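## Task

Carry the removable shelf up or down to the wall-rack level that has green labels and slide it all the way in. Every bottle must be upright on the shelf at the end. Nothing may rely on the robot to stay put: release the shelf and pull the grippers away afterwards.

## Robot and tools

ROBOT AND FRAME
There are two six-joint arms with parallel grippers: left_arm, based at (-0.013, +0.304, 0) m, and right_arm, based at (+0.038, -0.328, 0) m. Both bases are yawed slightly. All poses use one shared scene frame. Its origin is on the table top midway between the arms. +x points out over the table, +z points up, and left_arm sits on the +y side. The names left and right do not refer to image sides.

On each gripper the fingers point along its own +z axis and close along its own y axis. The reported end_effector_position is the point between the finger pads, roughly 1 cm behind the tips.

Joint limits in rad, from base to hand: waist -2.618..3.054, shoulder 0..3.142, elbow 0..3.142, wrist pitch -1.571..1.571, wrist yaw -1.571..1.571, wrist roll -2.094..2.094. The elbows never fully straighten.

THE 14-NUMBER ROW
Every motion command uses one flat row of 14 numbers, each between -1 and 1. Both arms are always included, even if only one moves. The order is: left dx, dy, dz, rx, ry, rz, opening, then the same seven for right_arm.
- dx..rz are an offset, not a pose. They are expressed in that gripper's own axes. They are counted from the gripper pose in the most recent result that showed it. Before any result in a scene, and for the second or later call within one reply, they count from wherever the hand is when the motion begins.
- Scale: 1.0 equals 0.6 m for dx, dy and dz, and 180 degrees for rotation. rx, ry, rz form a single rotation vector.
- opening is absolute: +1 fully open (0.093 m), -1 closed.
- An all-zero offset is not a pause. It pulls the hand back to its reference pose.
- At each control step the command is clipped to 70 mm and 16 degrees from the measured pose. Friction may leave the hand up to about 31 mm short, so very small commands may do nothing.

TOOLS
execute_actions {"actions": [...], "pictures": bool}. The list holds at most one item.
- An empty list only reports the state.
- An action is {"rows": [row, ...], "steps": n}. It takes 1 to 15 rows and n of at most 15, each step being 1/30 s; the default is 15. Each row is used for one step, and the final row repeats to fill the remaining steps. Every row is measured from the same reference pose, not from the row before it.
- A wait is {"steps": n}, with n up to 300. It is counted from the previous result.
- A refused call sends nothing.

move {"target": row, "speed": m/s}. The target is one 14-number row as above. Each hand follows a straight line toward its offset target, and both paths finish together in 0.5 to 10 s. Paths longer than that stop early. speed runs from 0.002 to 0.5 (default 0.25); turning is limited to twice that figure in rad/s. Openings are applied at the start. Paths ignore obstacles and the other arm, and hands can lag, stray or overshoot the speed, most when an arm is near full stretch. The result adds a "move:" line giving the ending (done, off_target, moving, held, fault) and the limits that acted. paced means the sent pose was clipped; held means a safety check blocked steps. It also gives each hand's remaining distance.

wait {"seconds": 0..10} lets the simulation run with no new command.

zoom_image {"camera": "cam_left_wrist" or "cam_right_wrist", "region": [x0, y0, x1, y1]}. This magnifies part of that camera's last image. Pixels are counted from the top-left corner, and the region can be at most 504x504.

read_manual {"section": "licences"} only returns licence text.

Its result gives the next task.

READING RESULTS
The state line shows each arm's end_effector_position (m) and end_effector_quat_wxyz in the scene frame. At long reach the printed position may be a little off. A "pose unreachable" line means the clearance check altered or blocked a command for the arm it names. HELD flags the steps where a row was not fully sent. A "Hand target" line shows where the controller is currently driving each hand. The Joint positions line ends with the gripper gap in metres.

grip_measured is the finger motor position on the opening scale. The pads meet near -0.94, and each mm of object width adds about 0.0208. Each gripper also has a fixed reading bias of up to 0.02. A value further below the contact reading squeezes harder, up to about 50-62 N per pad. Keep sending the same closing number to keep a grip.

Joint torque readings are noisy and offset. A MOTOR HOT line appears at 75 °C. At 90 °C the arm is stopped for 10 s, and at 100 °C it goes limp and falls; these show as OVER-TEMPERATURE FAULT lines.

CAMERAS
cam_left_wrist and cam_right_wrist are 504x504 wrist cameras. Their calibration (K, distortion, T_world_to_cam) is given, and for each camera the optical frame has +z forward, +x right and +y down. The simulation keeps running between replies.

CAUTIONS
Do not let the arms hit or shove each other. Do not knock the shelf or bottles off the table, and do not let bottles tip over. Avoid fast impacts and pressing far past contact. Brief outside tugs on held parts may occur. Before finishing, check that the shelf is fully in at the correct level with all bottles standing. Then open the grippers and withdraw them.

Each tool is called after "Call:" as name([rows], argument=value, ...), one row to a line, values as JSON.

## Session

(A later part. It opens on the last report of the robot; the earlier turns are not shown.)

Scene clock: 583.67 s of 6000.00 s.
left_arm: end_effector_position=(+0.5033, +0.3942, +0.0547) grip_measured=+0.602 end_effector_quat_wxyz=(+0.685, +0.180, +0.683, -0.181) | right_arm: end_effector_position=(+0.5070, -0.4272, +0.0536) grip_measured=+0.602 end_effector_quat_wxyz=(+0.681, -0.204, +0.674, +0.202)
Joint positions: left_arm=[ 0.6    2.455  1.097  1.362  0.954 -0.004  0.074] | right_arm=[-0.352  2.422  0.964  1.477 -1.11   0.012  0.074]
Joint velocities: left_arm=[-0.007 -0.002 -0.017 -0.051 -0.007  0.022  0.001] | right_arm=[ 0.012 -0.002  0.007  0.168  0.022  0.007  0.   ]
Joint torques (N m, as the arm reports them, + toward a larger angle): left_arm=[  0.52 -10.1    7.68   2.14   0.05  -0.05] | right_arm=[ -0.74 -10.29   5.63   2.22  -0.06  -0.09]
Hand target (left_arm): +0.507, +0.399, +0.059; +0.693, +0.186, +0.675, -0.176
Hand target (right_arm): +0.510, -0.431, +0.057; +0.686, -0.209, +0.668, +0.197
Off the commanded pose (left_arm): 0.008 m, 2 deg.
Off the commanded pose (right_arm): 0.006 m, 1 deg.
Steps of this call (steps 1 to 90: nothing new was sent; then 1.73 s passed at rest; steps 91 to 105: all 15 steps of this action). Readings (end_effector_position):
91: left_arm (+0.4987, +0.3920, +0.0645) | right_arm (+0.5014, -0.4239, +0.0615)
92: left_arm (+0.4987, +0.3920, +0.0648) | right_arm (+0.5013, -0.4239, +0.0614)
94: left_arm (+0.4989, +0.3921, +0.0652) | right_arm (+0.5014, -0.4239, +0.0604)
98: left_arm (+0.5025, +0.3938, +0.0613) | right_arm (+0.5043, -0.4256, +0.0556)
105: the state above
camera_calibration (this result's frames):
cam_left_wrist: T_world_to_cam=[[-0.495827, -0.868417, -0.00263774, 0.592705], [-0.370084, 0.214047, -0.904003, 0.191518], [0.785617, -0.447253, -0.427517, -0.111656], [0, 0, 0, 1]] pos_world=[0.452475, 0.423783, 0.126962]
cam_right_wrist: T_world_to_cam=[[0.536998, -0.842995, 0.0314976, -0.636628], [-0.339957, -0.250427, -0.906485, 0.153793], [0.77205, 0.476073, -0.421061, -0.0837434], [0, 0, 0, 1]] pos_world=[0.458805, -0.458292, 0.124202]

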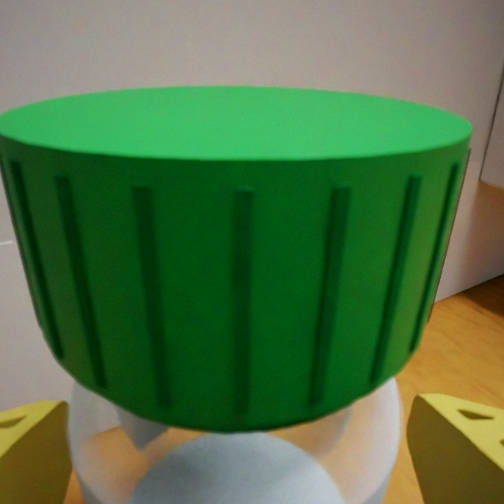

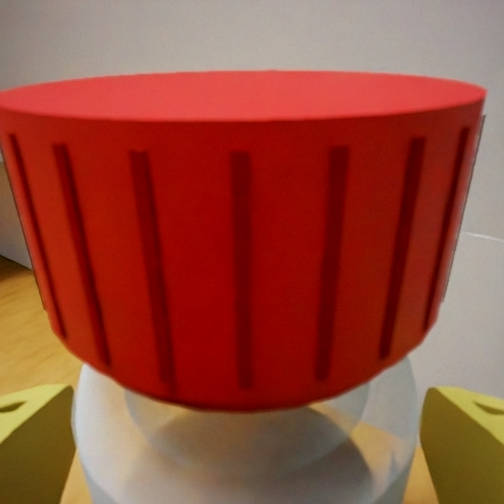

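Call:
execute_actions([
  {"rows": [[-0.004,0.004,0,0,-0.005,0.005,0.55,-0.004,-0.003,0,0,-0.003,-0.005,0.55],[-0.004,0.003,0,0,-0.005,0.005,0.5,-0.004,-0.002,0,0,-0.003,-0.005,0.5],[-0.004,0.002,0,0,-0.005,0.005,0.45,-0.004,-0.001,0,0,-0.003,-0.005,0.45],[-0.004,0.002,0,0,-0.005,0.005,0.4,-0.004,0,0,0,-0.003,-0.005,0.4],[-0.004,0.002,0,0,-0.005,0.005,0.36,-0.004,0,0,0,-0.003,-0.005,0.36],[-0.004,0.002,0,0,-0.005,0.005,0.32,-0.004,0,0,0,-0.003,-0.005,0.32],[-0.004,0.002,0,0,-0.005,0.005,0.28,-0.004,0,0,0,-0.003,-0.005,0.28],[-0.004,0.002,0,0,-0.005,0.005,0.24,-0.004,0,0,0,-0.003,-0.005,0.24],[-0.004,0.002,0,0,-0.005,0.005,0.2,-0.004,0,0,0,-0.003,-0.005,0.2],[-0.004,0.002,0,0,-0.005,0.005,0.16,-0.004,0,0,0,-0.003,-0.005,0.16],[-0.004,0.002,0,0,-0.005,0.005,0.11,-0.004,0,0,0,-0.003,-0.005,0.11],[-0.004,0.002,0,0,-0.005,0.005,0.06,-0.004,0,0,0,-0.003,-0.005,0.06],[-0.004,0.002,0,0,-0.005,0.005,0,-0.004,0,0,0,-0.003,-0.005,0]], "steps": 15},
], pictures=false)

Call:
execute_actions([
  {"rows": [[-0.008,0,0,0,-0.006,0.007,0,-0.008,0,0,0,-0.004,-0.007,0],[-0.013,0,0,0,-0.007,0.009,0,-0.013,0,0,0,-0.005,-0.009,0],[-0.018,0,0,0,-0.008,0.011,0,-0.018,0,0,0,-0.006,-0.011,0],[-0.024,0,0,0,-0.009,0.013,0,-0.024,0,0,0,-0.007,-0.013,0],[-0.03,0,0,0,-0.011,0.014,0,-0.03,0,0,0,-0.008,-0.015,0],[-0.036,0,0,0,-0.012,0.016,0,-0.036,0,0,0,-0.009,-0.017,0],[-0.043,0,0,0,-0.013,0.018,0,-0.043,0,0,0,-0.01,-0.019,0],[-0.05,0,0,0,-0.014,0.019,0,-0.05,0,0,0,-0.01,-0.021,0],[-0.057,0,0,0,-0.015,0.02,0,-0.057,0,0,0,-0.011,-0.022,0],[-0.064,0,0,0,-0.016,0.021,0,-0.064,0,0,0,-0.012,-0.023,0],[-0.071,0,0,0,-0.016,0.021,0,-0.071,0,0,0,-0.012,-0.024,0],[-0.078,0,0,0,-0.016,0.021,0,-0.078,0,0,0,-0.012,-0.024,0],[-0.085,0,0,0,-0.016,0.021,0,-0.085,0,0,0,-0.012,-0.024,0],[-0.092,0,0,0,-0.016,0.021,0,-0.092,0,0,0,-0.012,-0.024,0],[-0.1,0,0,0,-0.016,0.021,0,-0.1,0,0,0,-0.012,-0.024,0]], "steps": 15},
])

Scene clock: 595.03 s of 6000.00 s.
left_arm: end_effector_position=(+0.5033, +0.3942, +0.0563) grip_measured=+0.067 end_effector_quat_wxyz=(+0.687, +0.182, +0.680, -0.179) | right_arm: end_effector_position=(+0.5071, -0.4272, +0.0544) grip_measured=+0.077 end_effector_quat_wxyz=(+0.682, -0.205, +0.673, +0.201)
Joint positions: left_arm=[ 0.6    2.455  1.097  1.372  0.954 -0.004  0.048] | right_arm=[-0.352  2.422  0.964  1.482 -1.11   0.012  0.049]
Joint velocities: left_arm=[-0.002 -0.002 -0.002 -0.066  0.022  0.007  0.   ] | right_arm=[ 0.012 -0.002  0.007 -0.007  0.007 -0.007 -0.001]
Joint torques (N m, as the arm reports them, + toward a larger angle): left_arm=[  0.08 -10.3    5.79   2.2   -0.04  -0.04] | right_arm=[ -0.32 -10.8    3.78   2.27   0.    -0.1 ]
Hand target (left_arm): +0.504, +0.395, +0.057; +0.691, +0.184, +0.676, -0.177
Hand target (right_arm): +0.507, -0.427, +0.056; +0.685, -0.208, +0.669, +0.198
Off the commanded pose (left_arm): 0.001 m, 1 deg.
Off the commanded pose (right_arm): 0.002 m, 1 deg.
Steps of this call (steps 1 to 90: nothing new was sent; then 7.87 s passed at rest; steps 91 to 105: all 15 steps of this action). Readings (end_effector_position):
91: left_arm (+0.5033, +0.3942, +0.0550) | right_arm (+0.5071, -0.4272, +0.0537)
92: left_arm (+0.5033, +0.3942, +0.0552) | right_arm (+0.5071, -0.4272, +0.0537)
94: left_arm (+0.5033, +0.3942, +0.0557) | right_arm (+0.5071, -0.4272, +0.0538)
98: left_arm (+0.5033, +0.3942, +0.0562) | right_arm (+0.5071, -0.4272, +0.0542)
105: the state above

Scene clock: 595.53 s of 6000.00 s.
left_arm: end_effector_position=(+0.5064, +0.3956, +0.0898) grip_measured=+0.067 end_effector_quat_wxyz=(+0.700, +0.192, +0.667, -0.168) | right_arm: end_effector_position=(+0.5081, -0.4278, +0.0913) grip_measured=+0.077 end_effector_quat_wxyz=(+0.693, -0.217, +0.661, +0.189)
Joint positions: left_arm=[ 0.6    2.375  1.097  1.34   0.954 -0.005  0.048] | right_arm=[-0.352  2.313  0.948  1.436 -1.11   0.013  0.049]
Joint velocities: left_arm=[-0.002 -0.462 -0.007 -0.227  0.007 -0.051 -0.   ] | right_arm=[ 0.002 -0.491 -0.042 -0.271 -0.022  0.022  0.   ]
Joint torques (N m, as the arm reports them, + toward a larger angle): left_arm=[ -0.18 -13.43   3.83   2.31  -0.1    0.  ] | right_arm=[ -0.35 -13.4    3.45   2.45   0.01  -0.11]
Hand target (left_arm): +0.503, +0.393, +0.115; +0.710, +0.200, +0.656, -0.161
Hand target (right_arm): +0.507, -0.427, +0.114; +0.703, -0.226, +0.650, +0.179
Off the commanded pose (left_arm): 0.027 m, 2 deg.
Off the commanded pose (right_arm): 0.023 m, 2 deg.
Steps of this call (steps 1 to 15: all 15 steps of this action). Readings (end_effector_position):
1: left_arm (+0.5033, +0.3942, +0.0564) | right_arm (+0.5071, -0.4272, +0.0544)
2: left_arm (+0.5033, +0.3942, +0.0565) | right_arm (+0.5071, -0.4272, +0.0545)
4: left_arm (+0.5033, +0.3942, +0.0565) | right_arm (+0.5071, -0.4272, +0.0545)
8: left_arm (+0.5035, +0.3942, +0.0580) | right_arm (+0.5075, -0.4275, +0.0582)
15: the state above
camera_calibration (this result's frames):
cam_left_wrist: T_world_to_cam=[[-0.494521, -0.867804, -0.0486358, 0.598817], [-0.323254, 0.235573, -0.916522, 0.192927], [0.806819, -0.437517, -0.397017, -0.115781], [0, 0, 0, 1]] pos_world=[0.451906, 0.423552, 0.159979]
cam_right_wrist: T_world_to_cam=[[0.534531, -0.841561, 0.0777939, -0.64128], [-0.298636, -0.274186, -0.914133, 0.157754], [0.790628, 0.4654, -0.397882, -0.0845019], [0, 0, 0, 1]] pos_world=[0.456705, -0.457094, 0.160474]

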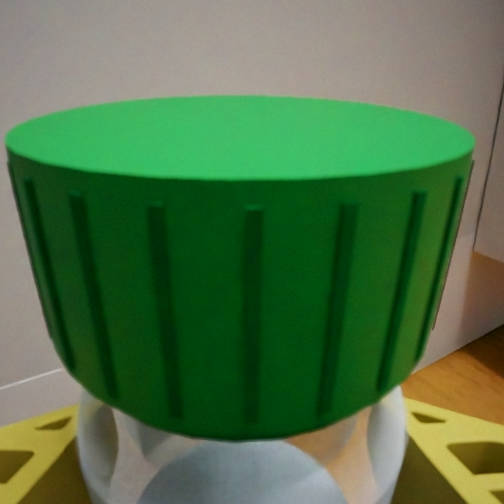

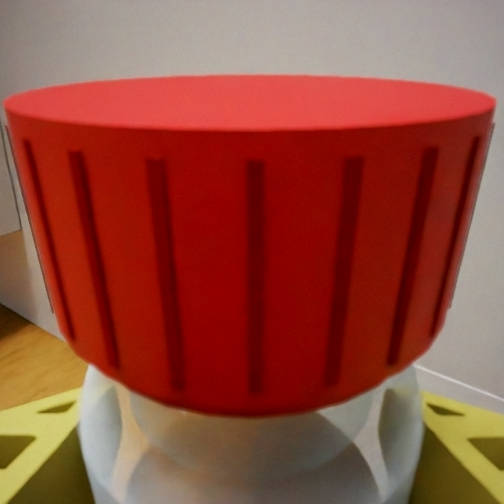

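Call:
move(target=[-0.2965,-0.212,-0.067,-0.0533,-0.0143,-0.011,0,-0.293,0.2105,-0.042,0.0528,-0.0196,0.0127,0], speed=0.3)

Scene clock: 620.10 s of 6000.00 s.
left_arm: end_effector_position=(+0.4045, +0.3023, +0.2501) grip_measured=+0.067 end_effector_quat_wxyz=(+0.712, +0.109, +0.680, -0.139) | right_arm: end_effector_position=(+0.4085, -0.3363, +0.2426) grip_measured=+0.077 end_effector_quat_wxyz=(+0.703, -0.122, +0.680, +0.170)
Joint positions: left_arm=[ 0.376  1.422  0.603  0.881  0.566 -0.067  0.048] | right_arm=[-0.161  1.273  0.465  0.872 -0.752  0.103  0.049]
Joint velocities: left_arm=[ 0.002  0.012 -0.017 -0.051  0.022  0.051  0.   ] | right_arm=[-0.002 -0.002 -0.012  0.037 -0.066 -0.007  0.   ]
Joint torques (N m, as the arm reports them, + toward a larger angle): left_arm=[-0.62 -6.45  7.57  2.56 -0.24  0.06] | right_arm=[ 0.6  -6.44  8.39  2.8   0.14 -0.18]
Hand target (left_arm): +0.401, +0.300, +0.262; +0.727, +0.116, +0.664, -0.130
Hand target (right_arm): +0.406, -0.333, +0.263; +0.726, -0.138, +0.656, +0.155
Off the commanded pose (left_arm): 0.011 m, 3 deg.
Off the commanded pose (right_arm): 0.017 m, 5 deg.
After step 90, 19.97 s passed at rest.
move: off_target (left_arm, right_arm)
camera_calibration (this result's frames):
cam_left_wrist: T_world_to_cam=[[-0.349152, -0.936591, 0.0298162, 0.417647], [-0.367172, 0.107465, -0.923924, 0.38725], [0.862136, -0.333538, -0.381411, -0.0684352], [0, 0, 0, 1]] pos_world=[0.34701, 0.326723, 0.319235]
cam_right_wrist: T_world_to_cam=[[0.391456, -0.919571, -0.0339309, -0.463454], [-0.368923, -0.123054, -0.921278, 0.372624], [0.843006, 0.373158, -0.387421, -0.0431578], [0, 0, 0, 1]] pos_world=[0.355273, -0.364221, 0.310845]

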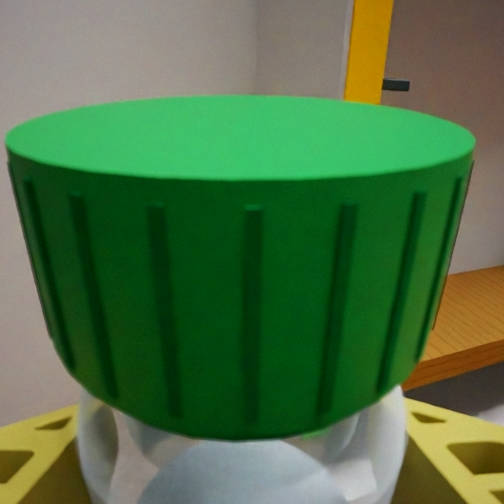

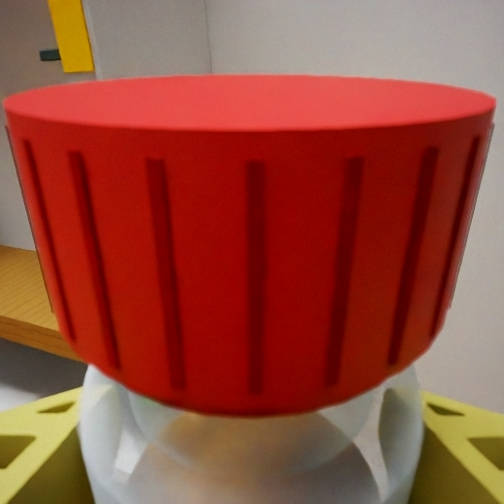

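Call:
move(target=[-0.027,-0.244,0.129,-0.001,-0.0105,0.0108,0,-0.031,0.272,0.1595,-0.002,-0.0166,-0.019,0], speed=0.3)

Scene clock: 628.40 s of 6000.00 s.
left_arm: end_effector_position=(+0.4207, +0.1412, +0.2513) grip_measured=+0.067 end_effector_quat_wxyz=(+0.701, +0.117, +0.690, -0.135) | right_arm: end_effector_position=(+0.4228, -0.1528, +0.2464) grip_measured=+0.077 end_effector_quat_wxyz=(+0.690, -0.141, +0.692, +0.158)
Joint positions: left_arm=[-0.197  1.514  0.729  0.806 -0.    -0.022  0.048] | right_arm=[0.606 1.346 0.587 0.762 0.004 0.023 0.049]
Joint velocities: left_arm=[ 0.002  0.007 -0.012 -0.022  0.051  0.022  0.   ] | right_arm=[ 0.012  0.017 -0.012  0.022  0.095 -0.037 -0.   ]
Joint torques (N m, as the arm reports them, + toward a larger angle): left_arm=[-0.18 -5.67 11.49  2.75 -0.22  0.04] | right_arm=[ 0.15 -5.1  10.97  3.42  0.11 -0.19]
Hand target (left_arm): +0.426, +0.141, +0.275; +0.726, +0.111, +0.665, -0.134
Hand target (right_arm): +0.425, -0.151, +0.277; +0.725, -0.133, +0.656, +0.161
Off the commanded pose (left_arm): 0.025 m, 4 deg.
Off the commanded pose (right_arm): 0.030 m, 6 deg.
After step 90, 3.90 s passed at rest.
move: off_target (left_arm, right_arm)
camera_calibration (this result's frames):
cam_left_wrist: T_world_to_cam=[[-0.354089, -0.935023, 0.0187766, 0.277006], [-0.390646, 0.129634, -0.911367, 0.415145], [0.849716, -0.33004, -0.411165, -0.123463], [0, 0, 0, 1]] pos_world=[0.365168, 0.164442, 0.322384]
cam_right_wrist: T_world_to_cam=[[0.400201, -0.91642, 0.00365785, -0.312672], [-0.389701, -0.173793, -0.904394, 0.400899], [0.829441, 0.360514, -0.426682, -0.10873], [0, 0, 0, 1]] pos_world=[0.371548, -0.177667, 0.317321]

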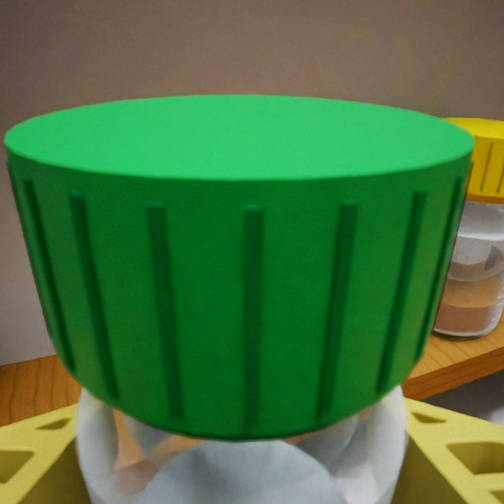

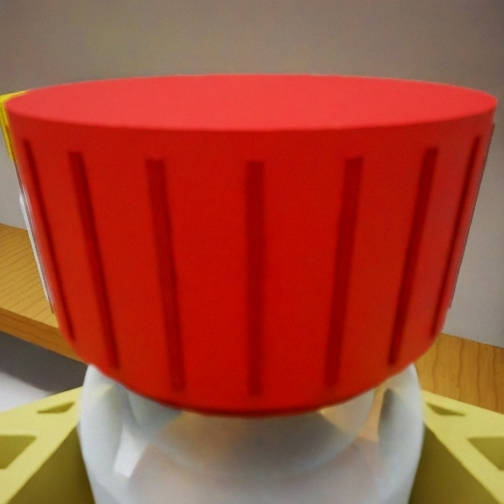

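Call:
execute_actions([
  {"rows": [[-0.039,-0.002,0.012,0,-0.02,0.008,0,-0.049,-0.002,0.012,0,-0.031,-0.008,0],[-0.039,-0.002,0.016,0,-0.02,0.009,0,-0.05,-0.002,0.017,0,-0.031,-0.009,0],[-0.04,-0.002,0.021,0,-0.02,0.01,0,-0.051,-0.002,0.023,0,-0.032,-0.01,0],[-0.04,-0.002,0.027,0,-0.02,0.011,0,-0.052,-0.002,0.029,0,-0.032,-0.011,0],[-0.04,-0.002,0.033,0,-0.02,0.012,0,-0.053,-0.002,0.036,0,-0.033,-0.012,0],[-0.04,-0.001,0.039,0,-0.02,0.012,0,-0.054,-0.002,0.043,0,-0.033,-0.012,0],[-0.04,-0.001,0.046,0,-0.02,0.012,0,-0.055,-0.002,0.05,0,-0.033,-0.012,0],[-0.04,-0.001,0.052,0,-0.02,0.012,0,-0.055,-0.001,0.057,0,-0.033,-0.012,0],[-0.041,-0.001,0.059,0,-0.02,0.012,0,-0.056,-0.001,0.064,0,-0.033,-0.012,0],[-0.041,-0.001,0.065,0,-0.02,0.012,0,-0.056,-0.001,0.071,0,-0.033,-0.012,0],[-0.041,0,0.072,0,-0.02,0.012,0,-0.057,-0.001,0.078,0,-0.033,-0.012,0],[-0.041,0,0.078,0,-0.02,0.012,0,-0.057,-0.001,0.085,0,-0.033,-0.012,0],[-0.041,0,0.085,0,-0.02,0.012,0,-0.057,-0.001,0.092,0,-0.033,-0.012,0],[-0.041,0,0.091,0,-0.02,0.012,0,-0.057,-0.001,0.099,0,-0.033,-0.012,0],[-0.041,0,0.0975,0,-0.02,0.012,0,-0.057,-0.001,0.105,0,-0.033,-0.012,0]], "steps": 15},
], pictures=false)

Scene clock: 642.73 s of 6000.00 s.
left_arm: end_effector_position=(+0.4618, +0.1261, +0.2532) grip_measured=+0.067 end_effector_quat_wxyz=(+0.703, +0.127, +0.689, -0.123) | right_arm: end_effector_position=(+0.4671, -0.1328, +0.2471) grip_measured=+0.077 end_effector_quat_wxyz=(+0.691, -0.152, +0.691, +0.146)
Joint positions: left_arm=[-0.197  1.673  0.904  0.788 -0.002  0.009  0.048] | right_arm=[ 0.606  1.543  0.761  0.781  0.006 -0.007  0.049]
Joint velocities: left_arm=[-0.012  0.427  0.442 -0.051 -0.007 -0.037 -0.001] | right_arm=[ 0.002  0.457  0.452 -0.007 -0.051 -0.022 -0.   ]
Joint torques (N m, as the arm reports them, + toward a larger angle): left_arm=[ 0.07 -7.47 11.5   2.78 -0.04  0.09] | right_arm=[-0.51 -7.27 10.65  3.39 -0.03 -0.17]
Hand target (left_arm): +0.472, +0.123, +0.276; +0.725, +0.126, +0.665, -0.125
Hand target (right_arm): +0.476, -0.129, +0.279; +0.727, -0.146, +0.653, +0.152
Off the commanded pose (left_arm): 0.028 m, 4 deg.
Off the commanded pose (right_arm): 0.037 m, 6 deg.
Steps of this call (steps 1 to 90: nothing new was sent; then 10.83 s passed at rest; steps 91 to 105: all 15 steps of this action). Readings (end_effector_position):
91: left_arm (+0.4208, +0.1415, +0.2510) | right_arm (+0.4231, -0.1530, +0.2462)
92: left_arm (+0.4209, +0.1414, +0.2510) | right_arm (+0.4237, -0.1527, +0.2460)
94: left_arm (+0.4237, +0.1404, +0.2519) | right_arm (+0.4274, -0.1510, +0.2456)
98: left_arm (+0.4360, +0.1358, +0.2549) | right_arm (+0.4405, -0.1450, +0.2454)
105: the state above

Call:
execute_actions([
  {"rows": [[-0.039,0,0.028,0,-0.0205,0.002,0,-0.056,-0.004,0.028,0,-0.034,-0.002,0],[-0.038,0,0.033,0,-0.02,0.001,0,-0.056,-0.004,0.033,0,-0.035,-0.001,0],[-0.038,0,0.039,0,-0.02,0,0,-0.056,-0.004,0.039,0,-0.035,0,0],[-0.037,0,0.046,0,-0.02,0,0,-0.056,-0.004,0.046,0,-0.035,0,0],[-0.036,0,0.053,0,-0.0195,0,0,-0.055,-0.004,0.053,0,-0.036,0,0],[-0.036,0,0.06,0,-0.0195,0,0,-0.055,-0.004,0.06,0,-0.036,0,0],[-0.035,0,0.067,0,-0.019,0,0,-0.055,-0.004,0.067,0,-0.036,0,0],[-0.034,0.001,0.074,0,-0.019,0,0,-0.055,-0.005,0.074,0,-0.037,0,0],[-0.033,0.001,0.08,0,-0.019,0,0,-0.054,-0.005,0.081,0,-0.037,0,0],[-0.033,0.001,0.086,0,-0.0185,0,0,-0.054,-0.005,0.087,0,-0.037,0,0],[-0.032,0.001,0.092,0,-0.0185,0,0,-0.054,-0.005,0.093,0,-0.037,0,0],[-0.031,0.001,0.097,0,-0.018,0,0,-0.054,-0.005,0.098,0,-0.037,0,0],[-0.03,0.001,0.102,0,-0.018,0,0,-0.053,-0.005,0.103,0,-0.037,0,0],[-0.03,0.001,0.106,0,-0.018,0,0,-0.053,-0.005,0.107,0,-0.037,0,0],[-0.029,0.001,0.109,0,-0.018,0,0,-0.053,-0.005,0.11,0,-0.037,0,0]], "steps": 15},
], pictures=false)

Call:
execute_actions([
  {"steps": 8},
])

Scene clock: 654.37 s of 6000.00 s.
left_arm: end_effector_position=(+0.5131, +0.1069, +0.2482) grip_measured=+0.067 end_effector_quat_wxyz=(+0.701, +0.128, +0.691, -0.122) | right_arm: end_effector_position=(+0.5180, -0.1095, +0.2445) grip_measured=+0.077 end_effector_quat_wxyz=(+0.696, -0.151, +0.687, +0.147)
Joint positions: left_arm=[-0.197  1.87   1.132  0.75  -0.002  0.011  0.048] | right_arm=[ 0.606  1.758  0.972  0.797  0.006 -0.009  0.049]
Joint velocities: left_arm=[-0.012  0.3    0.305 -0.154 -0.022 -0.007  0.001] | right_arm=[-0.007  0.286  0.31  -0.007 -0.022 -0.007 -0.001]
Joint torques (N m, as the arm reports them, + toward a larger angle): left_arm=[ 0.09 -9.65 11.33  2.78 -0.03 -0.01] | right_arm=[-0.88 -9.77 10.82  3.32 -0.07 -0.11]
Hand target (left_arm): +0.521, +0.105, +0.270; +0.722, +0.124, +0.669, -0.127
Hand target (right_arm): +0.525, -0.109, +0.278; +0.730, -0.143, +0.650, +0.155
Off the commanded pose (left_arm): 0.026 m, 4 deg.
Off the commanded pose (right_arm): 0.036 m, 6 deg.
Steps of this call (steps 1 to 90: nothing new was sent; then 8.13 s passed at rest; steps 91 to 105: all 15 steps of this action). Readings (end_effector_position):
91: left_arm (+0.4685, +0.1236, +0.2504) | right_arm (+0.4740, -0.1296, +0.2463)
92: left_arm (+0.4696, +0.1232, +0.2506) | right_arm (+0.4753, -0.1290, +0.2469)
94: left_arm (+0.4742, +0.1214, +0.2533) | right_arm (+0.4801, -0.1269, +0.2486)
98: left_arm (+0.4890, +0.1159, +0.2562) | right_arm (+0.4944, -0.1203, +0.2494)
105: the state above

Scene clock: 654.63 s of 6000.00 s.
left_arm: end_effector_position=(+0.5169, +0.1055, +0.2427) grip_measured=+0.067 end_effector_quat_wxyz=(+0.696, +0.129, +0.696, -0.122) | right_arm: end_effector_position=(+0.5218, -0.1077, +0.2446) grip_measured=+0.077 end_effector_quat_wxyz=(+0.696, -0.151, +0.686, +0.147)
Joint positions: left_arm=[-0.197  1.887  1.147  0.738 -0.002  0.011  0.048] | right_arm=[ 0.606  1.774  0.989  0.797  0.006 -0.009  0.049]
Joint velocities: left_arm=[ 0.002 -0.007  0.007  0.007 -0.037  0.022 -0.   ] | right_arm=[ 0.002 -0.012  0.012 -0.095  0.095 -0.037 -0.001]
Joint torques (N m, as the arm reports them, + toward a larger angle): left_arm=[ 0.11 -9.71 11.93  2.72 -0.03 -0.01] | right_arm=[-0.87 -9.77 10.92  3.3  -0.07 -0.11]
Hand target (left_arm): +0.521, +0.105, +0.271; +0.722, +0.124, +0.669, -0.127
Hand target (right_arm): +0.525, -0.109, +0.278; +0.730, -0.143, +0.650, +0.155
Off the commanded pose (left_arm): 0.030 m, 4 deg.
Off the commanded pose (right_arm): 0.035 m, 6 deg.
Steps of this call (steps 1 to 8: nothing new was sent). Readings (end_effector_position):
1: left_arm (+0.5151, +0.1061, +0.2469) | right_arm (+0.5200, -0.1085, +0.2443)
2: left_arm (+0.5163, +0.1057, +0.2455) | right_arm (+0.5211, -0.1080, +0.2442)
4: left_arm (+0.5169, +0.1055, +0.2434) | right_arm (+0.5217, -0.1078, +0.2441)
8: the state above
camera_calibration (this result's frames):
cam_left_wrist: T_world_to_cam=[[-0.35237, -0.935763, -0.0135701, 0.284844], [-0.400388, 0.163844, -0.901579, 0.448616], [0.845887, -0.312256, -0.432402, -0.215309], [0, 0, 0, 1]] pos_world=[0.462118, 0.125812, 0.315228]
cam_right_wrist: T_world_to_cam=[[0.3978, -0.9168, 0.0351014, -0.31748], [-0.370091, -0.195356, -0.908223, 0.434082], [0.839516, 0.3483, -0.417012, -0.216755], [0, 0, 0, 1]] pos_world=[0.468913, -0.130769, 0.314998]

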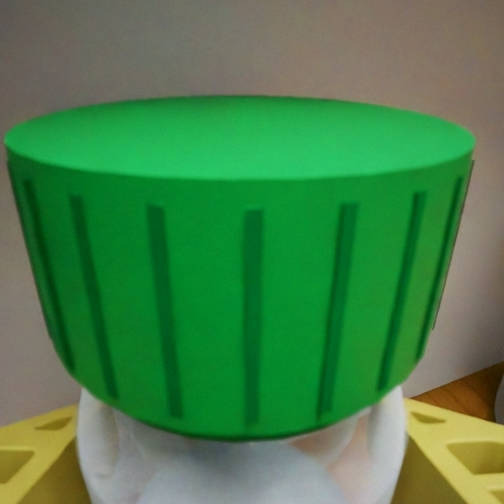

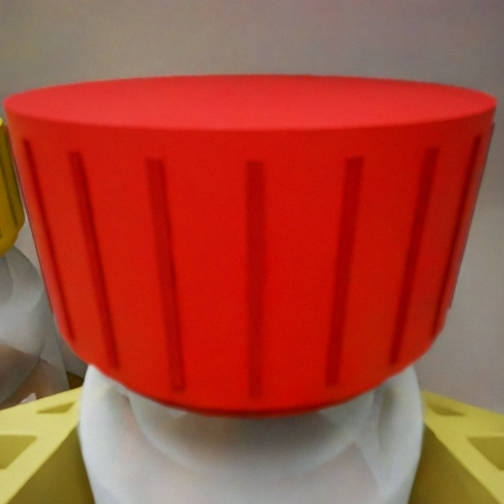

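Call:
execute_actions([
  {"rows": [[-0.046,0.001,0.01,0,-0.0246,0,0,-0.054,-0.006,0.009,0,-0.0322,0,0],[-0.043,0.001,0.009,0,-0.0245,0,0,-0.05,-0.006,0.009,0,-0.0314,0,0],[-0.04,0.001,0.009,0,-0.0244,0,0,-0.047,-0.005,0.008,0,-0.0306,0,0],[-0.037,0.001,0.008,0,-0.0243,0,0,-0.043,-0.005,0.007,0,-0.0298,0,0],[-0.034,0.001,0.007,0,-0.0243,0,0,-0.04,-0.005,0.007,0,-0.029,0,0],[-0.031,0.001,0.006,0,-0.0242,0,0,-0.036,-0.005,0.006,0,-0.0282,0,0],[-0.028,0.001,0.006,0,-0.0241,0,0,-0.033,-0.004,0.005,0,-0.0275,0,0],[-0.025,0.001,0.005,0,-0.024,0,0,-0.029,-0.004,0.005,0,-0.0267,0,0],[-0.022,0.001,0.004,0,-0.0239,0,0,-0.026,-0.004,0.004,0,-0.0259,0,0],[-0.02,0.001,0.003,0,-0.0238,0,0,-0.023,-0.004,0.003,0,-0.0251,0,0],[-0.018,0.001,0.003,0,-0.0237,0,0,-0.02,-0.004,0.003,0,-0.0243,0,0],[-0.016,0.001,0.002,0,-0.0236,0,0,-0.017,-0.003,0.002,0,-0.0236,0,0],[-0.014,0.001,0.001,0,-0.0236,0,0,-0.015,-0.003,0.001,0,-0.0228,0,0],[-0.012,0.001,0.001,0,-0.0235,0,0,-0.013,-0.003,0.001,0,-0.022,0,0],[-0.01,0.001,0,0,-0.0234,0,0,-0.011,-0.003,0,0,-0.0213,0,0]], "steps": 15},
], pictures=false)

Call:
execute_actions([
  {"steps": 8},
], pictures=false)

Scene clock: 673.67 s of 6000.00 s.
left_arm: end_effector_position=(+0.5190, +0.1047, +0.2410) grip_measured=+0.067 end_effector_quat_wxyz=(+0.701, +0.128, +0.691, -0.123) | right_arm: end_effector_position=(+0.5235, -0.1069, +0.2354) grip_measured=+0.077 end_effector_quat_wxyz=(+0.694, -0.151, +0.688, +0.146)
Joint positions: left_arm=[-0.197  1.905  1.147  0.771 -0.002  0.011  0.048] | right_arm=[ 0.606  1.796  0.982  0.821  0.006 -0.009  0.049]
Joint velocities: left_arm=[-0.007  0.046  0.017  0.081 -0.037 -0.007  0.001] | right_arm=[-0.007  0.027 -0.1    0.066 -0.066 -0.022 -0.002]
Joint torques (N m, as the arm reports them, + toward a larger angle): left_arm=[ 0.11 -9.42  6.64  3.02 -0.04  0.01] | right_arm=[-0.71 -9.61  7.4   3.38 -0.04 -0.13]
Hand target (left_arm): +0.517, +0.106, +0.249; +0.719, +0.125, +0.671, -0.126
Hand target (right_arm): +0.522, -0.109, +0.251; +0.718, -0.146, +0.664, +0.152
Off the commanded pose (left_arm): 0.008 m, 3 deg.
Off the commanded pose (right_arm): 0.016 m, 4 deg.
Steps of this call (steps 1 to 90: nothing new was sent; then 15.53 s passed at rest; steps 91 to 105: all 15 steps of this action). Readings (end_effector_position):
91: left_arm (+0.5169, +0.1055, +0.2427) | right_arm (+0.5218, -0.1077, +0.2448)
92: left_arm (+0.5169, +0.1055, +0.2427) | right_arm (+0.5218, -0.1077, +0.2448)
94: left_arm (+0.5169, +0.1055, +0.2427) | right_arm (+0.5219, -0.1077, +0.2446)
98: left_arm (+0.5172, +0.1053, +0.2432) | right_arm (+0.5229, -0.1072, +0.2425)
105: the state above

Scene clock: 673.93 s of 6000.00 s.
left_arm: end_effector_position=(+0.5191, +0.1046, +0.2441) grip_measured=+0.067 end_effector_quat_wxyz=(+0.706, +0.127, +0.686, -0.123) | right_arm: end_effector_position=(+0.5226, -0.1074, +0.2330) grip_measured=+0.077 end_effector_quat_wxyz=(+0.693, -0.152, +0.689, +0.146)
Joint positions: left_arm=[-0.197  1.907  1.147  0.787 -0.002  0.011  0.048] | right_arm=[ 0.606  1.796  0.975  0.825  0.006 -0.009  0.049]
Joint velocities: left_arm=[-0.007 -0.002 -0.032  0.007 -0.051 -0.051 -0.001] | right_arm=[-0.022  0.017 -0.002  0.081 -0.066  0.007  0.   ]
Joint torques (N m, as the arm reports them, + toward a larger angle): left_arm=[ 0.04 -9.56  6.61  3.02 -0.05  0.01] | right_arm=[-0.72 -9.58  7.54  3.4  -0.05 -0.12]
Hand target (left_arm): +0.517, +0.106, +0.249; +0.719, +0.125, +0.671, -0.126
Hand target (right_arm): +0.522, -0.109, +0.251; +0.718, -0.146, +0.664, +0.152
Off the commanded pose (left_arm): 0.005 m, 2 deg.
Off the commanded pose (right_arm): 0.018 m, 4 deg.
Steps of this call (steps 1 to 8: nothing new was sent). Readings (end_effector_position):
1: left_arm (+0.5191, +0.1046, +0.2411) | right_arm (+0.5231, -0.1071, +0.2344)
2: left_arm (+0.5192, +0.1046, +0.2416) | right_arm (+0.5229, -0.1072, +0.2336)
4: left_arm (+0.5192, +0.1046, +0.2426) | right_arm (+0.5226, -0.1074, +0.2324)
8: the state above

Call:
execute_actions([
  {"rows": [[-0.006,0.001,-0.004,0,-0.0139,0,0,-0.029,-0.003,-0.001,0,-0.024,0,0],[-0.004,0.001,-0.004,0,-0.0136,0,0,-0.029,-0.003,-0.001,0,-0.024,0,0],[-0.003,0.001,-0.004,0,-0.0133,0,0,-0.028,-0.003,-0.001,0,-0.024,0,0],[-0.001,0.001,-0.004,0,-0.013,0,0,-0.027,-0.003,-0.001,0,-0.025,0,0],[0.001,0.001,-0.004,0,-0.0127,0,0,-0.027,-0.003,-0.001,0,-0.025,0,0],[0.002,0.001,-0.004,0,-0.0124,0,0,-0.026,-0.003,-0.001,0,-0.025,0,0],[0.004,0.001,-0.004,0,-0.0122,0,0,-0.025,-0.003,-0.001,0,-0.025,0,0],[0.006,0.001,-0.004,0,-0.0119,0,0,-0.025,-0.003,-0.001,0,-0.025,0,0],[0.007,0.001,-0.004,0,-0.0116,0,0,-0.024,-0.003,-0.001,0,-0.025,0,0],[0.009,0.001,-0.004,0,-0.0113,0,0,-0.023,-0.003,-0.001,0,-0.025,0,0],[0.011,0.001,-0.004,0,-0.011,0,0,-0.023,-0.003,-0.001,0,-0.025,0,0],[0.012,0.001,-0.004,0,-0.0108,0,0,-0.022,-0.003,-0.001,0,-0.025,0,0],[0.014,0.001,-0.004,0,-0.0105,0,0,-0.021,-0.003,-0.001,0,-0.025,0,0],[0.015,0.001,-0.004,0,-0.0102,0,0,-0.021,-0.003,-0.001,0,-0.025,0,0],[0.017,0.001,-0.004,0,-0.01,0,0,-0.02,-0.003,-0.001,0,-0.025,0,0]], "steps": 15},
], pictures=false)

Call:
execute_actions([
  {"steps": 8},
], pictures=false)

Scene clock: 684.50 s of 6000.00 s.
left_arm: end_effector_position=(+0.5184, +0.1049, +0.2310) grip_measured=+0.067 end_effector_quat_wxyz=(+0.703, +0.128, +0.689, -0.123) | right_arm: end_effector_position=(+0.5233, -0.1071, +0.2308) grip_measured=+0.077 end_effector_quat_wxyz=(+0.697, -0.151, +0.686, +0.147)
Joint positions: left_arm=[-0.197  1.926  1.123  0.822 -0.002  0.01   0.048] | right_arm=[ 0.606  1.81   0.969  0.856  0.006 -0.009  0.049]
Joint velocities: left_arm=[ 0.002  0.022 -0.002  0.051  0.037 -0.022 -0.001] | right_arm=[-0.002  0.007 -0.037  0.007 -0.037 -0.037 -0.001]
Joint torques (N m, as the arm reports them, + toward a larger angle): left_arm=[ 0.11 -9.31  6.71  2.88 -0.06 -0.04] | right_arm=[-0.71 -9.46  7.12  3.31 -0.05 -0.13]
Hand target (left_arm): +0.517, +0.106, +0.234; +0.716, +0.126, +0.675, -0.125
Hand target (right_arm): +0.522, -0.109, +0.245; +0.719, -0.146, +0.663, +0.152
Off the commanded pose (left_arm): 0.003 m, 2 deg.
Off the commanded pose (right_arm): 0.014 m, 4 deg.
Steps of this call (steps 1 to 90: nothing new was sent; then 7.07 s passed at rest; steps 91 to 105: all 15 steps of this action). Readings (end_effector_position):
91: left_arm (+0.5191, +0.1046, +0.2449) | right_arm (+0.5226, -0.1074, +0.2336)
92: left_arm (+0.5189, +0.1047, +0.2445) | right_arm (+0.5226, -0.1074, +0.2337)
94: left_arm (+0.5182, +0.1050, +0.2434) | right_arm (+0.5226, -0.1074, +0.2342)
98: left_arm (+0.5175, +0.1052, +0.2380) | right_arm (+0.5228, -0.1073, +0.2355)
105: the state above

Scene clock: 684.77 s of 6000.00 s.
left_arm: end_effector_position=(+0.5187, +0.1048, +0.2310) grip_measured=+0.067 end_effector_quat_wxyz=(+0.704, +0.127, +0.687, -0.123) | right_arm: end_effector_position=(+0.5229, -0.1072, +0.2309) grip_measured=+0.077 end_effector_quat_wxyz=(+0.698, -0.151, +0.685, +0.147)
Joint positions: left_arm=[-0.197  1.929  1.123  0.829 -0.002  0.01   0.048] | right_arm=[ 0.606  1.81   0.966  0.862  0.006 -0.009  0.049]
Joint velocities: left_arm=[ 0.012 -0.017 -0.002 -0.066  0.037 -0.051 -0.001] | right_arm=[-0.002 -0.002  0.007  0.037 -0.022 -0.037 -0.   ]
Joint torques (N m, as the arm reports them, + toward a larger angle): left_arm=[ 0.15 -9.39  6.73  2.89 -0.04  0.01] | right_arm=[-0.71 -9.43  7.18  3.36 -0.05 -0.13]
Hand target (left_arm): +0.517, +0.106, +0.234; +0.716, +0.126, +0.675, -0.125
Hand target (right_arm): +0.522, -0.109, +0.245; +0.719, -0.146, +0.663, +0.152
Off the commanded pose (left_arm): 0.003 m, 2 deg.
Off the commanded pose (right_arm): 0.014 m, 4 deg.
Steps of this call (steps 1 to 8: nothing new was sent). Readings (end_effector_position):
1: left_arm (+0.5185, +0.1049, +0.2309) | right_arm (+0.5231, -0.1071, +0.2308)
2: left_arm (+0.5185, +0.1048, +0.2309) | right_arm (+0.5230, -0.1072, +0.2308)
4: left_arm (+0.5186, +0.1048, +0.2309) | right_arm (+0.5229, -0.1072, +0.2308)
8: the state above

Call:
execute_actions([
  {"rows": [[-0.004,0.001,-0.003,0,-0.009,0,0,-0.02,-0.003,-0.001,0,-0.018,0,0],[-0.003,0.001,-0.002,0,-0.007,0,0,-0.017,-0.002,-0.001,0,-0.015,0,0],[-0.002,0.001,-0.002,0,-0.005,0,0,-0.014,-0.002,-0.001,0,-0.012,0,0],[-0.002,0,-0.001,0,-0.003,0,0,-0.011,-0.002,0,0,-0.009,0,0],[-0.001,0,-0.001,0,-0.001,0,0,-0.008,-0.001,0,0,-0.007,0,0],[0,0,0,0,0.001,0,0,-0.005,-0.001,0,0,-0.004,0,0],[0,0,0,0,0.002,0,0.03,-0.002,0,0,0,-0.001,0,0.03],[0,0,0,0,0.003,0,0.06,0,0,0,0,0.001,0,0.06],[0,0,0,0,0.003,0,0.09,0,0,0,0,0.001,0,0.09],[0,0,0,0,0.003,0,0.12,0,0,0,0,0.001,0,0.12],[0,0,0,0,0.003,0,0.15,0,0,0,0,0.001,0,0.15],[0,0,0,0,0.003,0,0.18,0,0,0,0,0.001,0,0.18],[0,0,0,0,0.003,0,0.21,0,0,0,0,0.001,0,0.21],[0,0,0,0,0.003,0,0.24,0,0,0,0,0.001,0,0.24],[0,0,0,0,0.003,0,0.27,0,0,0,0,0.001,0,0.27]], "steps": 15},
], pictures=false)

Call:
execute_actions([
  {"rows": [[0,0,0,0,0,0,0.31,0,0,0,0,0,0,0.31],[0,0,0,0,0,0,0.36,0,0,0,0,0,0,0.36],[0,0,0,0,0,0,0.42,0,0,0,0,0,0,0.42],[0,0,0,0,0,0,0.48,0,0,0,0,0,0,0.48],[0,0,0,0,0,0,0.55,0,0,0,0,0,0,0.55]], "steps": 9},
])

Scene clock: 691.93 s of 6000.00 s.
left_arm: end_effector_position=(+0.5187, +0.1048, +0.2296) grip_measured=+0.253 end_effector_quat_wxyz=(+0.702, +0.128, +0.689, -0.123) | right_arm: end_effector_position=(+0.5229, -0.1072, +0.2298) grip_measured=+0.254 end_effector_quat_wxyz=(+0.696, -0.151, +0.686, +0.147)
Joint positions: left_arm=[-0.197  1.929  1.123  0.823 -0.002  0.01   0.057] | right_arm=[ 0.606  1.81   0.966  0.857  0.006 -0.009  0.057]
Joint velocities: left_arm=[-0.007 -0.017  0.022 -0.139 -0.066 -0.022  0.031] | right_arm=[ 0.002 -0.022 -0.002 -0.066  0.037 -0.007  0.029]
Joint torques (N m, as the arm reports them, + toward a larger angle): left_arm=[-0.18 -9.95  8.51  2.34 -0.05  0.  ] | right_arm=[-0.31 -9.53  7.72  2.6   0.   -0.13]
Hand target (left_arm): +0.519, +0.105, +0.231; +0.701, +0.128, +0.691, -0.123
Hand target (right_arm): +0.523, -0.107, +0.231; +0.697, -0.151, +0.686, +0.147
Off the commanded pose (left_arm): 0.001 m, 0 deg.
Off the commanded pose (right_arm): 0.001 m, 0 deg.
Steps of this call (steps 1 to 90: nothing new was sent; then 3.67 s passed at rest; steps 91 to 105: all 15 steps of this action). Readings (end_effector_position):
91: left_arm (+0.5187, +0.1048, +0.2311) | right_arm (+0.5229, -0.1072, +0.2309)
92: left_arm (+0.5187, +0.1048, +0.2311) | right_arm (+0.5229, -0.1072, +0.2309)
94: left_arm (+0.5187, +0.1048, +0.2307) | right_arm (+0.5229, -0.1072, +0.2306)
98: left_arm (+0.5187, +0.1048, +0.2300) | right_arm (+0.5229, -0.1072, +0.2299)
105: the state above

Scene clock: 692.23 s of 6000.00 s.
left_arm: end_effector_position=(+0.5187, +0.1048, +0.2291) grip_measured=+0.548 end_effector_quat_wxyz=(+0.702, +0.128, +0.690, -0.123) | right_arm: end_effector_position=(+0.5229, -0.1073, +0.2297) grip_measured=+0.548 end_effector_quat_wxyz=(+0.696, -0.151, +0.686, +0.147)
Joint positions: left_arm=[-0.197  1.929  1.123  0.821 -0.002  0.01   0.071] | right_arm=[ 0.606  1.81   0.966  0.857  0.006 -0.009  0.072]
Joint velocities: left_arm=[-0.002  0.012  0.007 -0.037  0.022  0.022  0.001] | right_arm=[-0.017  0.007  0.002  0.11  -0.051 -0.007 -0.   ]
Joint torques (N m, as the arm reports them, + toward a larger angle): left_arm=[-0.14 -9.57  8.28  2.39 -0.09  0.01] | right_arm=[-0.32 -9.43  7.6   2.6   0.   -0.13]
Hand target (left_arm): +0.519, +0.105, +0.230; +0.702, +0.128, +0.689, -0.123
Hand target (right_arm): +0.523, -0.107, +0.230; +0.696, -0.151, +0.686, +0.147
Off the commanded pose (left_arm): 0.000 m, 0 deg.
Off the commanded pose (right_arm): 0.000 m, 0 deg.
Steps of this call (steps 1 to 9: all 9 steps of this action). Readings (end_effector_position):
1: left_arm (+0.5187, +0.1048, +0.2293) | right_arm (+0.5229, -0.1073, +0.2298)
2: left_arm (+0.5187, +0.1048, +0.2291) | right_arm (+0.5229, -0.1073, +0.2298)
4: left_arm (+0.5187, +0.1048, +0.2291) | right_arm (+0.5229, -0.1073, +0.2297)
8: left_arm (+0.5187, +0.1048, +0.2291) | right_arm (+0.5229, -0.1073, +0.2297)
9: the state above
camera_calibration (this result's frames):
cam_left_wrist: T_world_to_cam=[[-0.352149, -0.935851, -0.0132196, 0.284478], [-0.385306, 0.157829, -0.909192, 0.431795], [0.852954, -0.315077, -0.416168, -0.229984], [0, 0, 0, 1]] pos_world=[0.462717, 0.125617, 0.300633]
cam_right_wrist: T_world_to_cam=[[0.397463, -0.916947, 0.0351045, -0.316834], [-0.370482, -0.195355, -0.908063, 0.421139], [0.839504, 0.347916, -0.417359, -0.224027], [0, 0, 0, 1]] pos_world=[0.470026, -0.130306, 0.300044]

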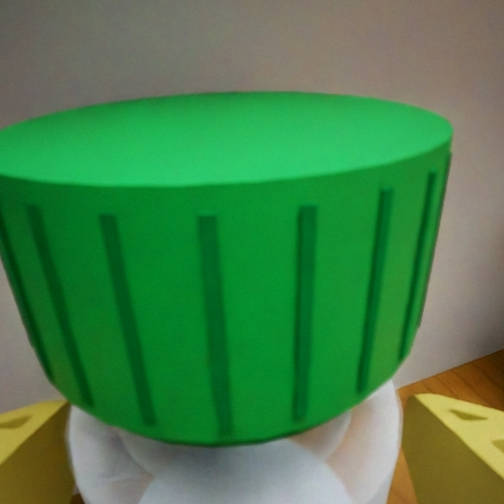

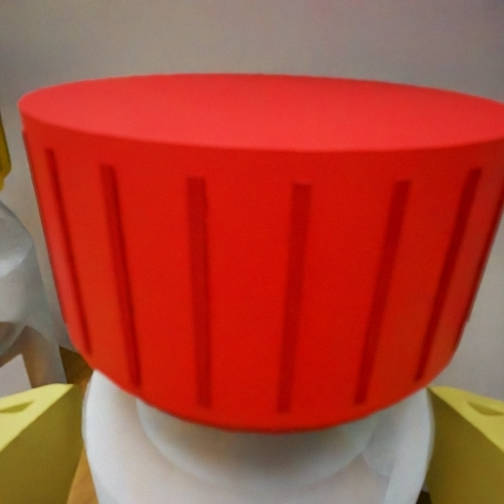

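Call:
move(target=[-0.012,0,-0.3,0,0,0,0.62,-0.012,0,-0.3,0,0,0,0.62], speed=0.15)

Scene clock: 697.90 s of 6000.00 s.
left_arm: end_effector_position=(+0.3553, +0.1660, +0.2410) grip_measured=+0.618 end_effector_quat_wxyz=(+0.704, +0.127, +0.687, -0.123) | right_arm: end_effector_position=(+0.3619, -0.1812, +0.2379) grip_measured=+0.618 end_effector_quat_wxyz=(+0.696, -0.151, +0.687, +0.147)
Joint positions: left_arm=[-0.197  1.236  0.466  0.793 -0.002  0.01   0.075] | right_arm=[ 0.606  1.026  0.361  0.675  0.006 -0.009  0.075]
Joint velocities: left_arm=[-0.007 -0.012 -0.017  0.022 -0.037 -0.022 -0.001] | right_arm=[ 0.012 -0.007 -0.002 -0.022 -0.007  0.022 -0.   ]
Joint torques (N m, as the arm reports them, + toward a larger angle): left_arm=[-0.47 -5.09  6.38  2.26 -0.16  0.01] | right_arm=[-0.67 -4.03  6.97  2.6  -0.04 -0.13]
Hand target (left_arm): +0.350, +0.166, +0.236; +0.702, +0.128, +0.690, -0.123
Hand target (right_arm): +0.359, -0.183, +0.237; +0.696, -0.151, +0.686, +0.147
Off the commanded pose (left_arm): 0.009 m, 0 deg.
Off the commanded pose (right_arm): 0.005 m, 0 deg.
After step 90, 0.80 s passed at rest.
move: done
camera_calibration (this result's frames):
cam_left_wrist: T_world_to_cam=[[-0.352049, -0.935888, -0.013232, 0.284329], [-0.378472, 0.15527, -0.912497, 0.368775], [0.856049, -0.316236, -0.40887, -0.0691183], [0, 0, 0, 1]] pos_world=[0.298837, 0.186983, 0.312007]
cam_right_wrist: T_world_to_cam=[[0.397523, -0.916919, 0.0351445, -0.320867], [-0.372056, -0.196077, -0.907264, 0.354765], [0.838779, 0.347583, -0.41909, -0.0590929], [0, 0, 0, 1]] pos_world=[0.30911, -0.204108, 0.308377]

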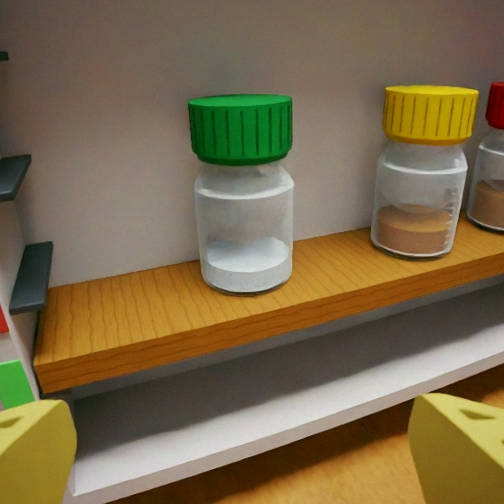

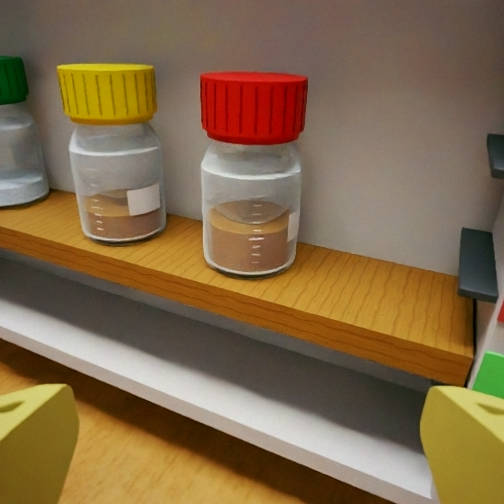

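All three bottles are standing on the shelf. It is on the green level, pushed against the back wall, and both arms are clear.

Call:
finished_scene(scene=2)

The scene is finished: the task was done.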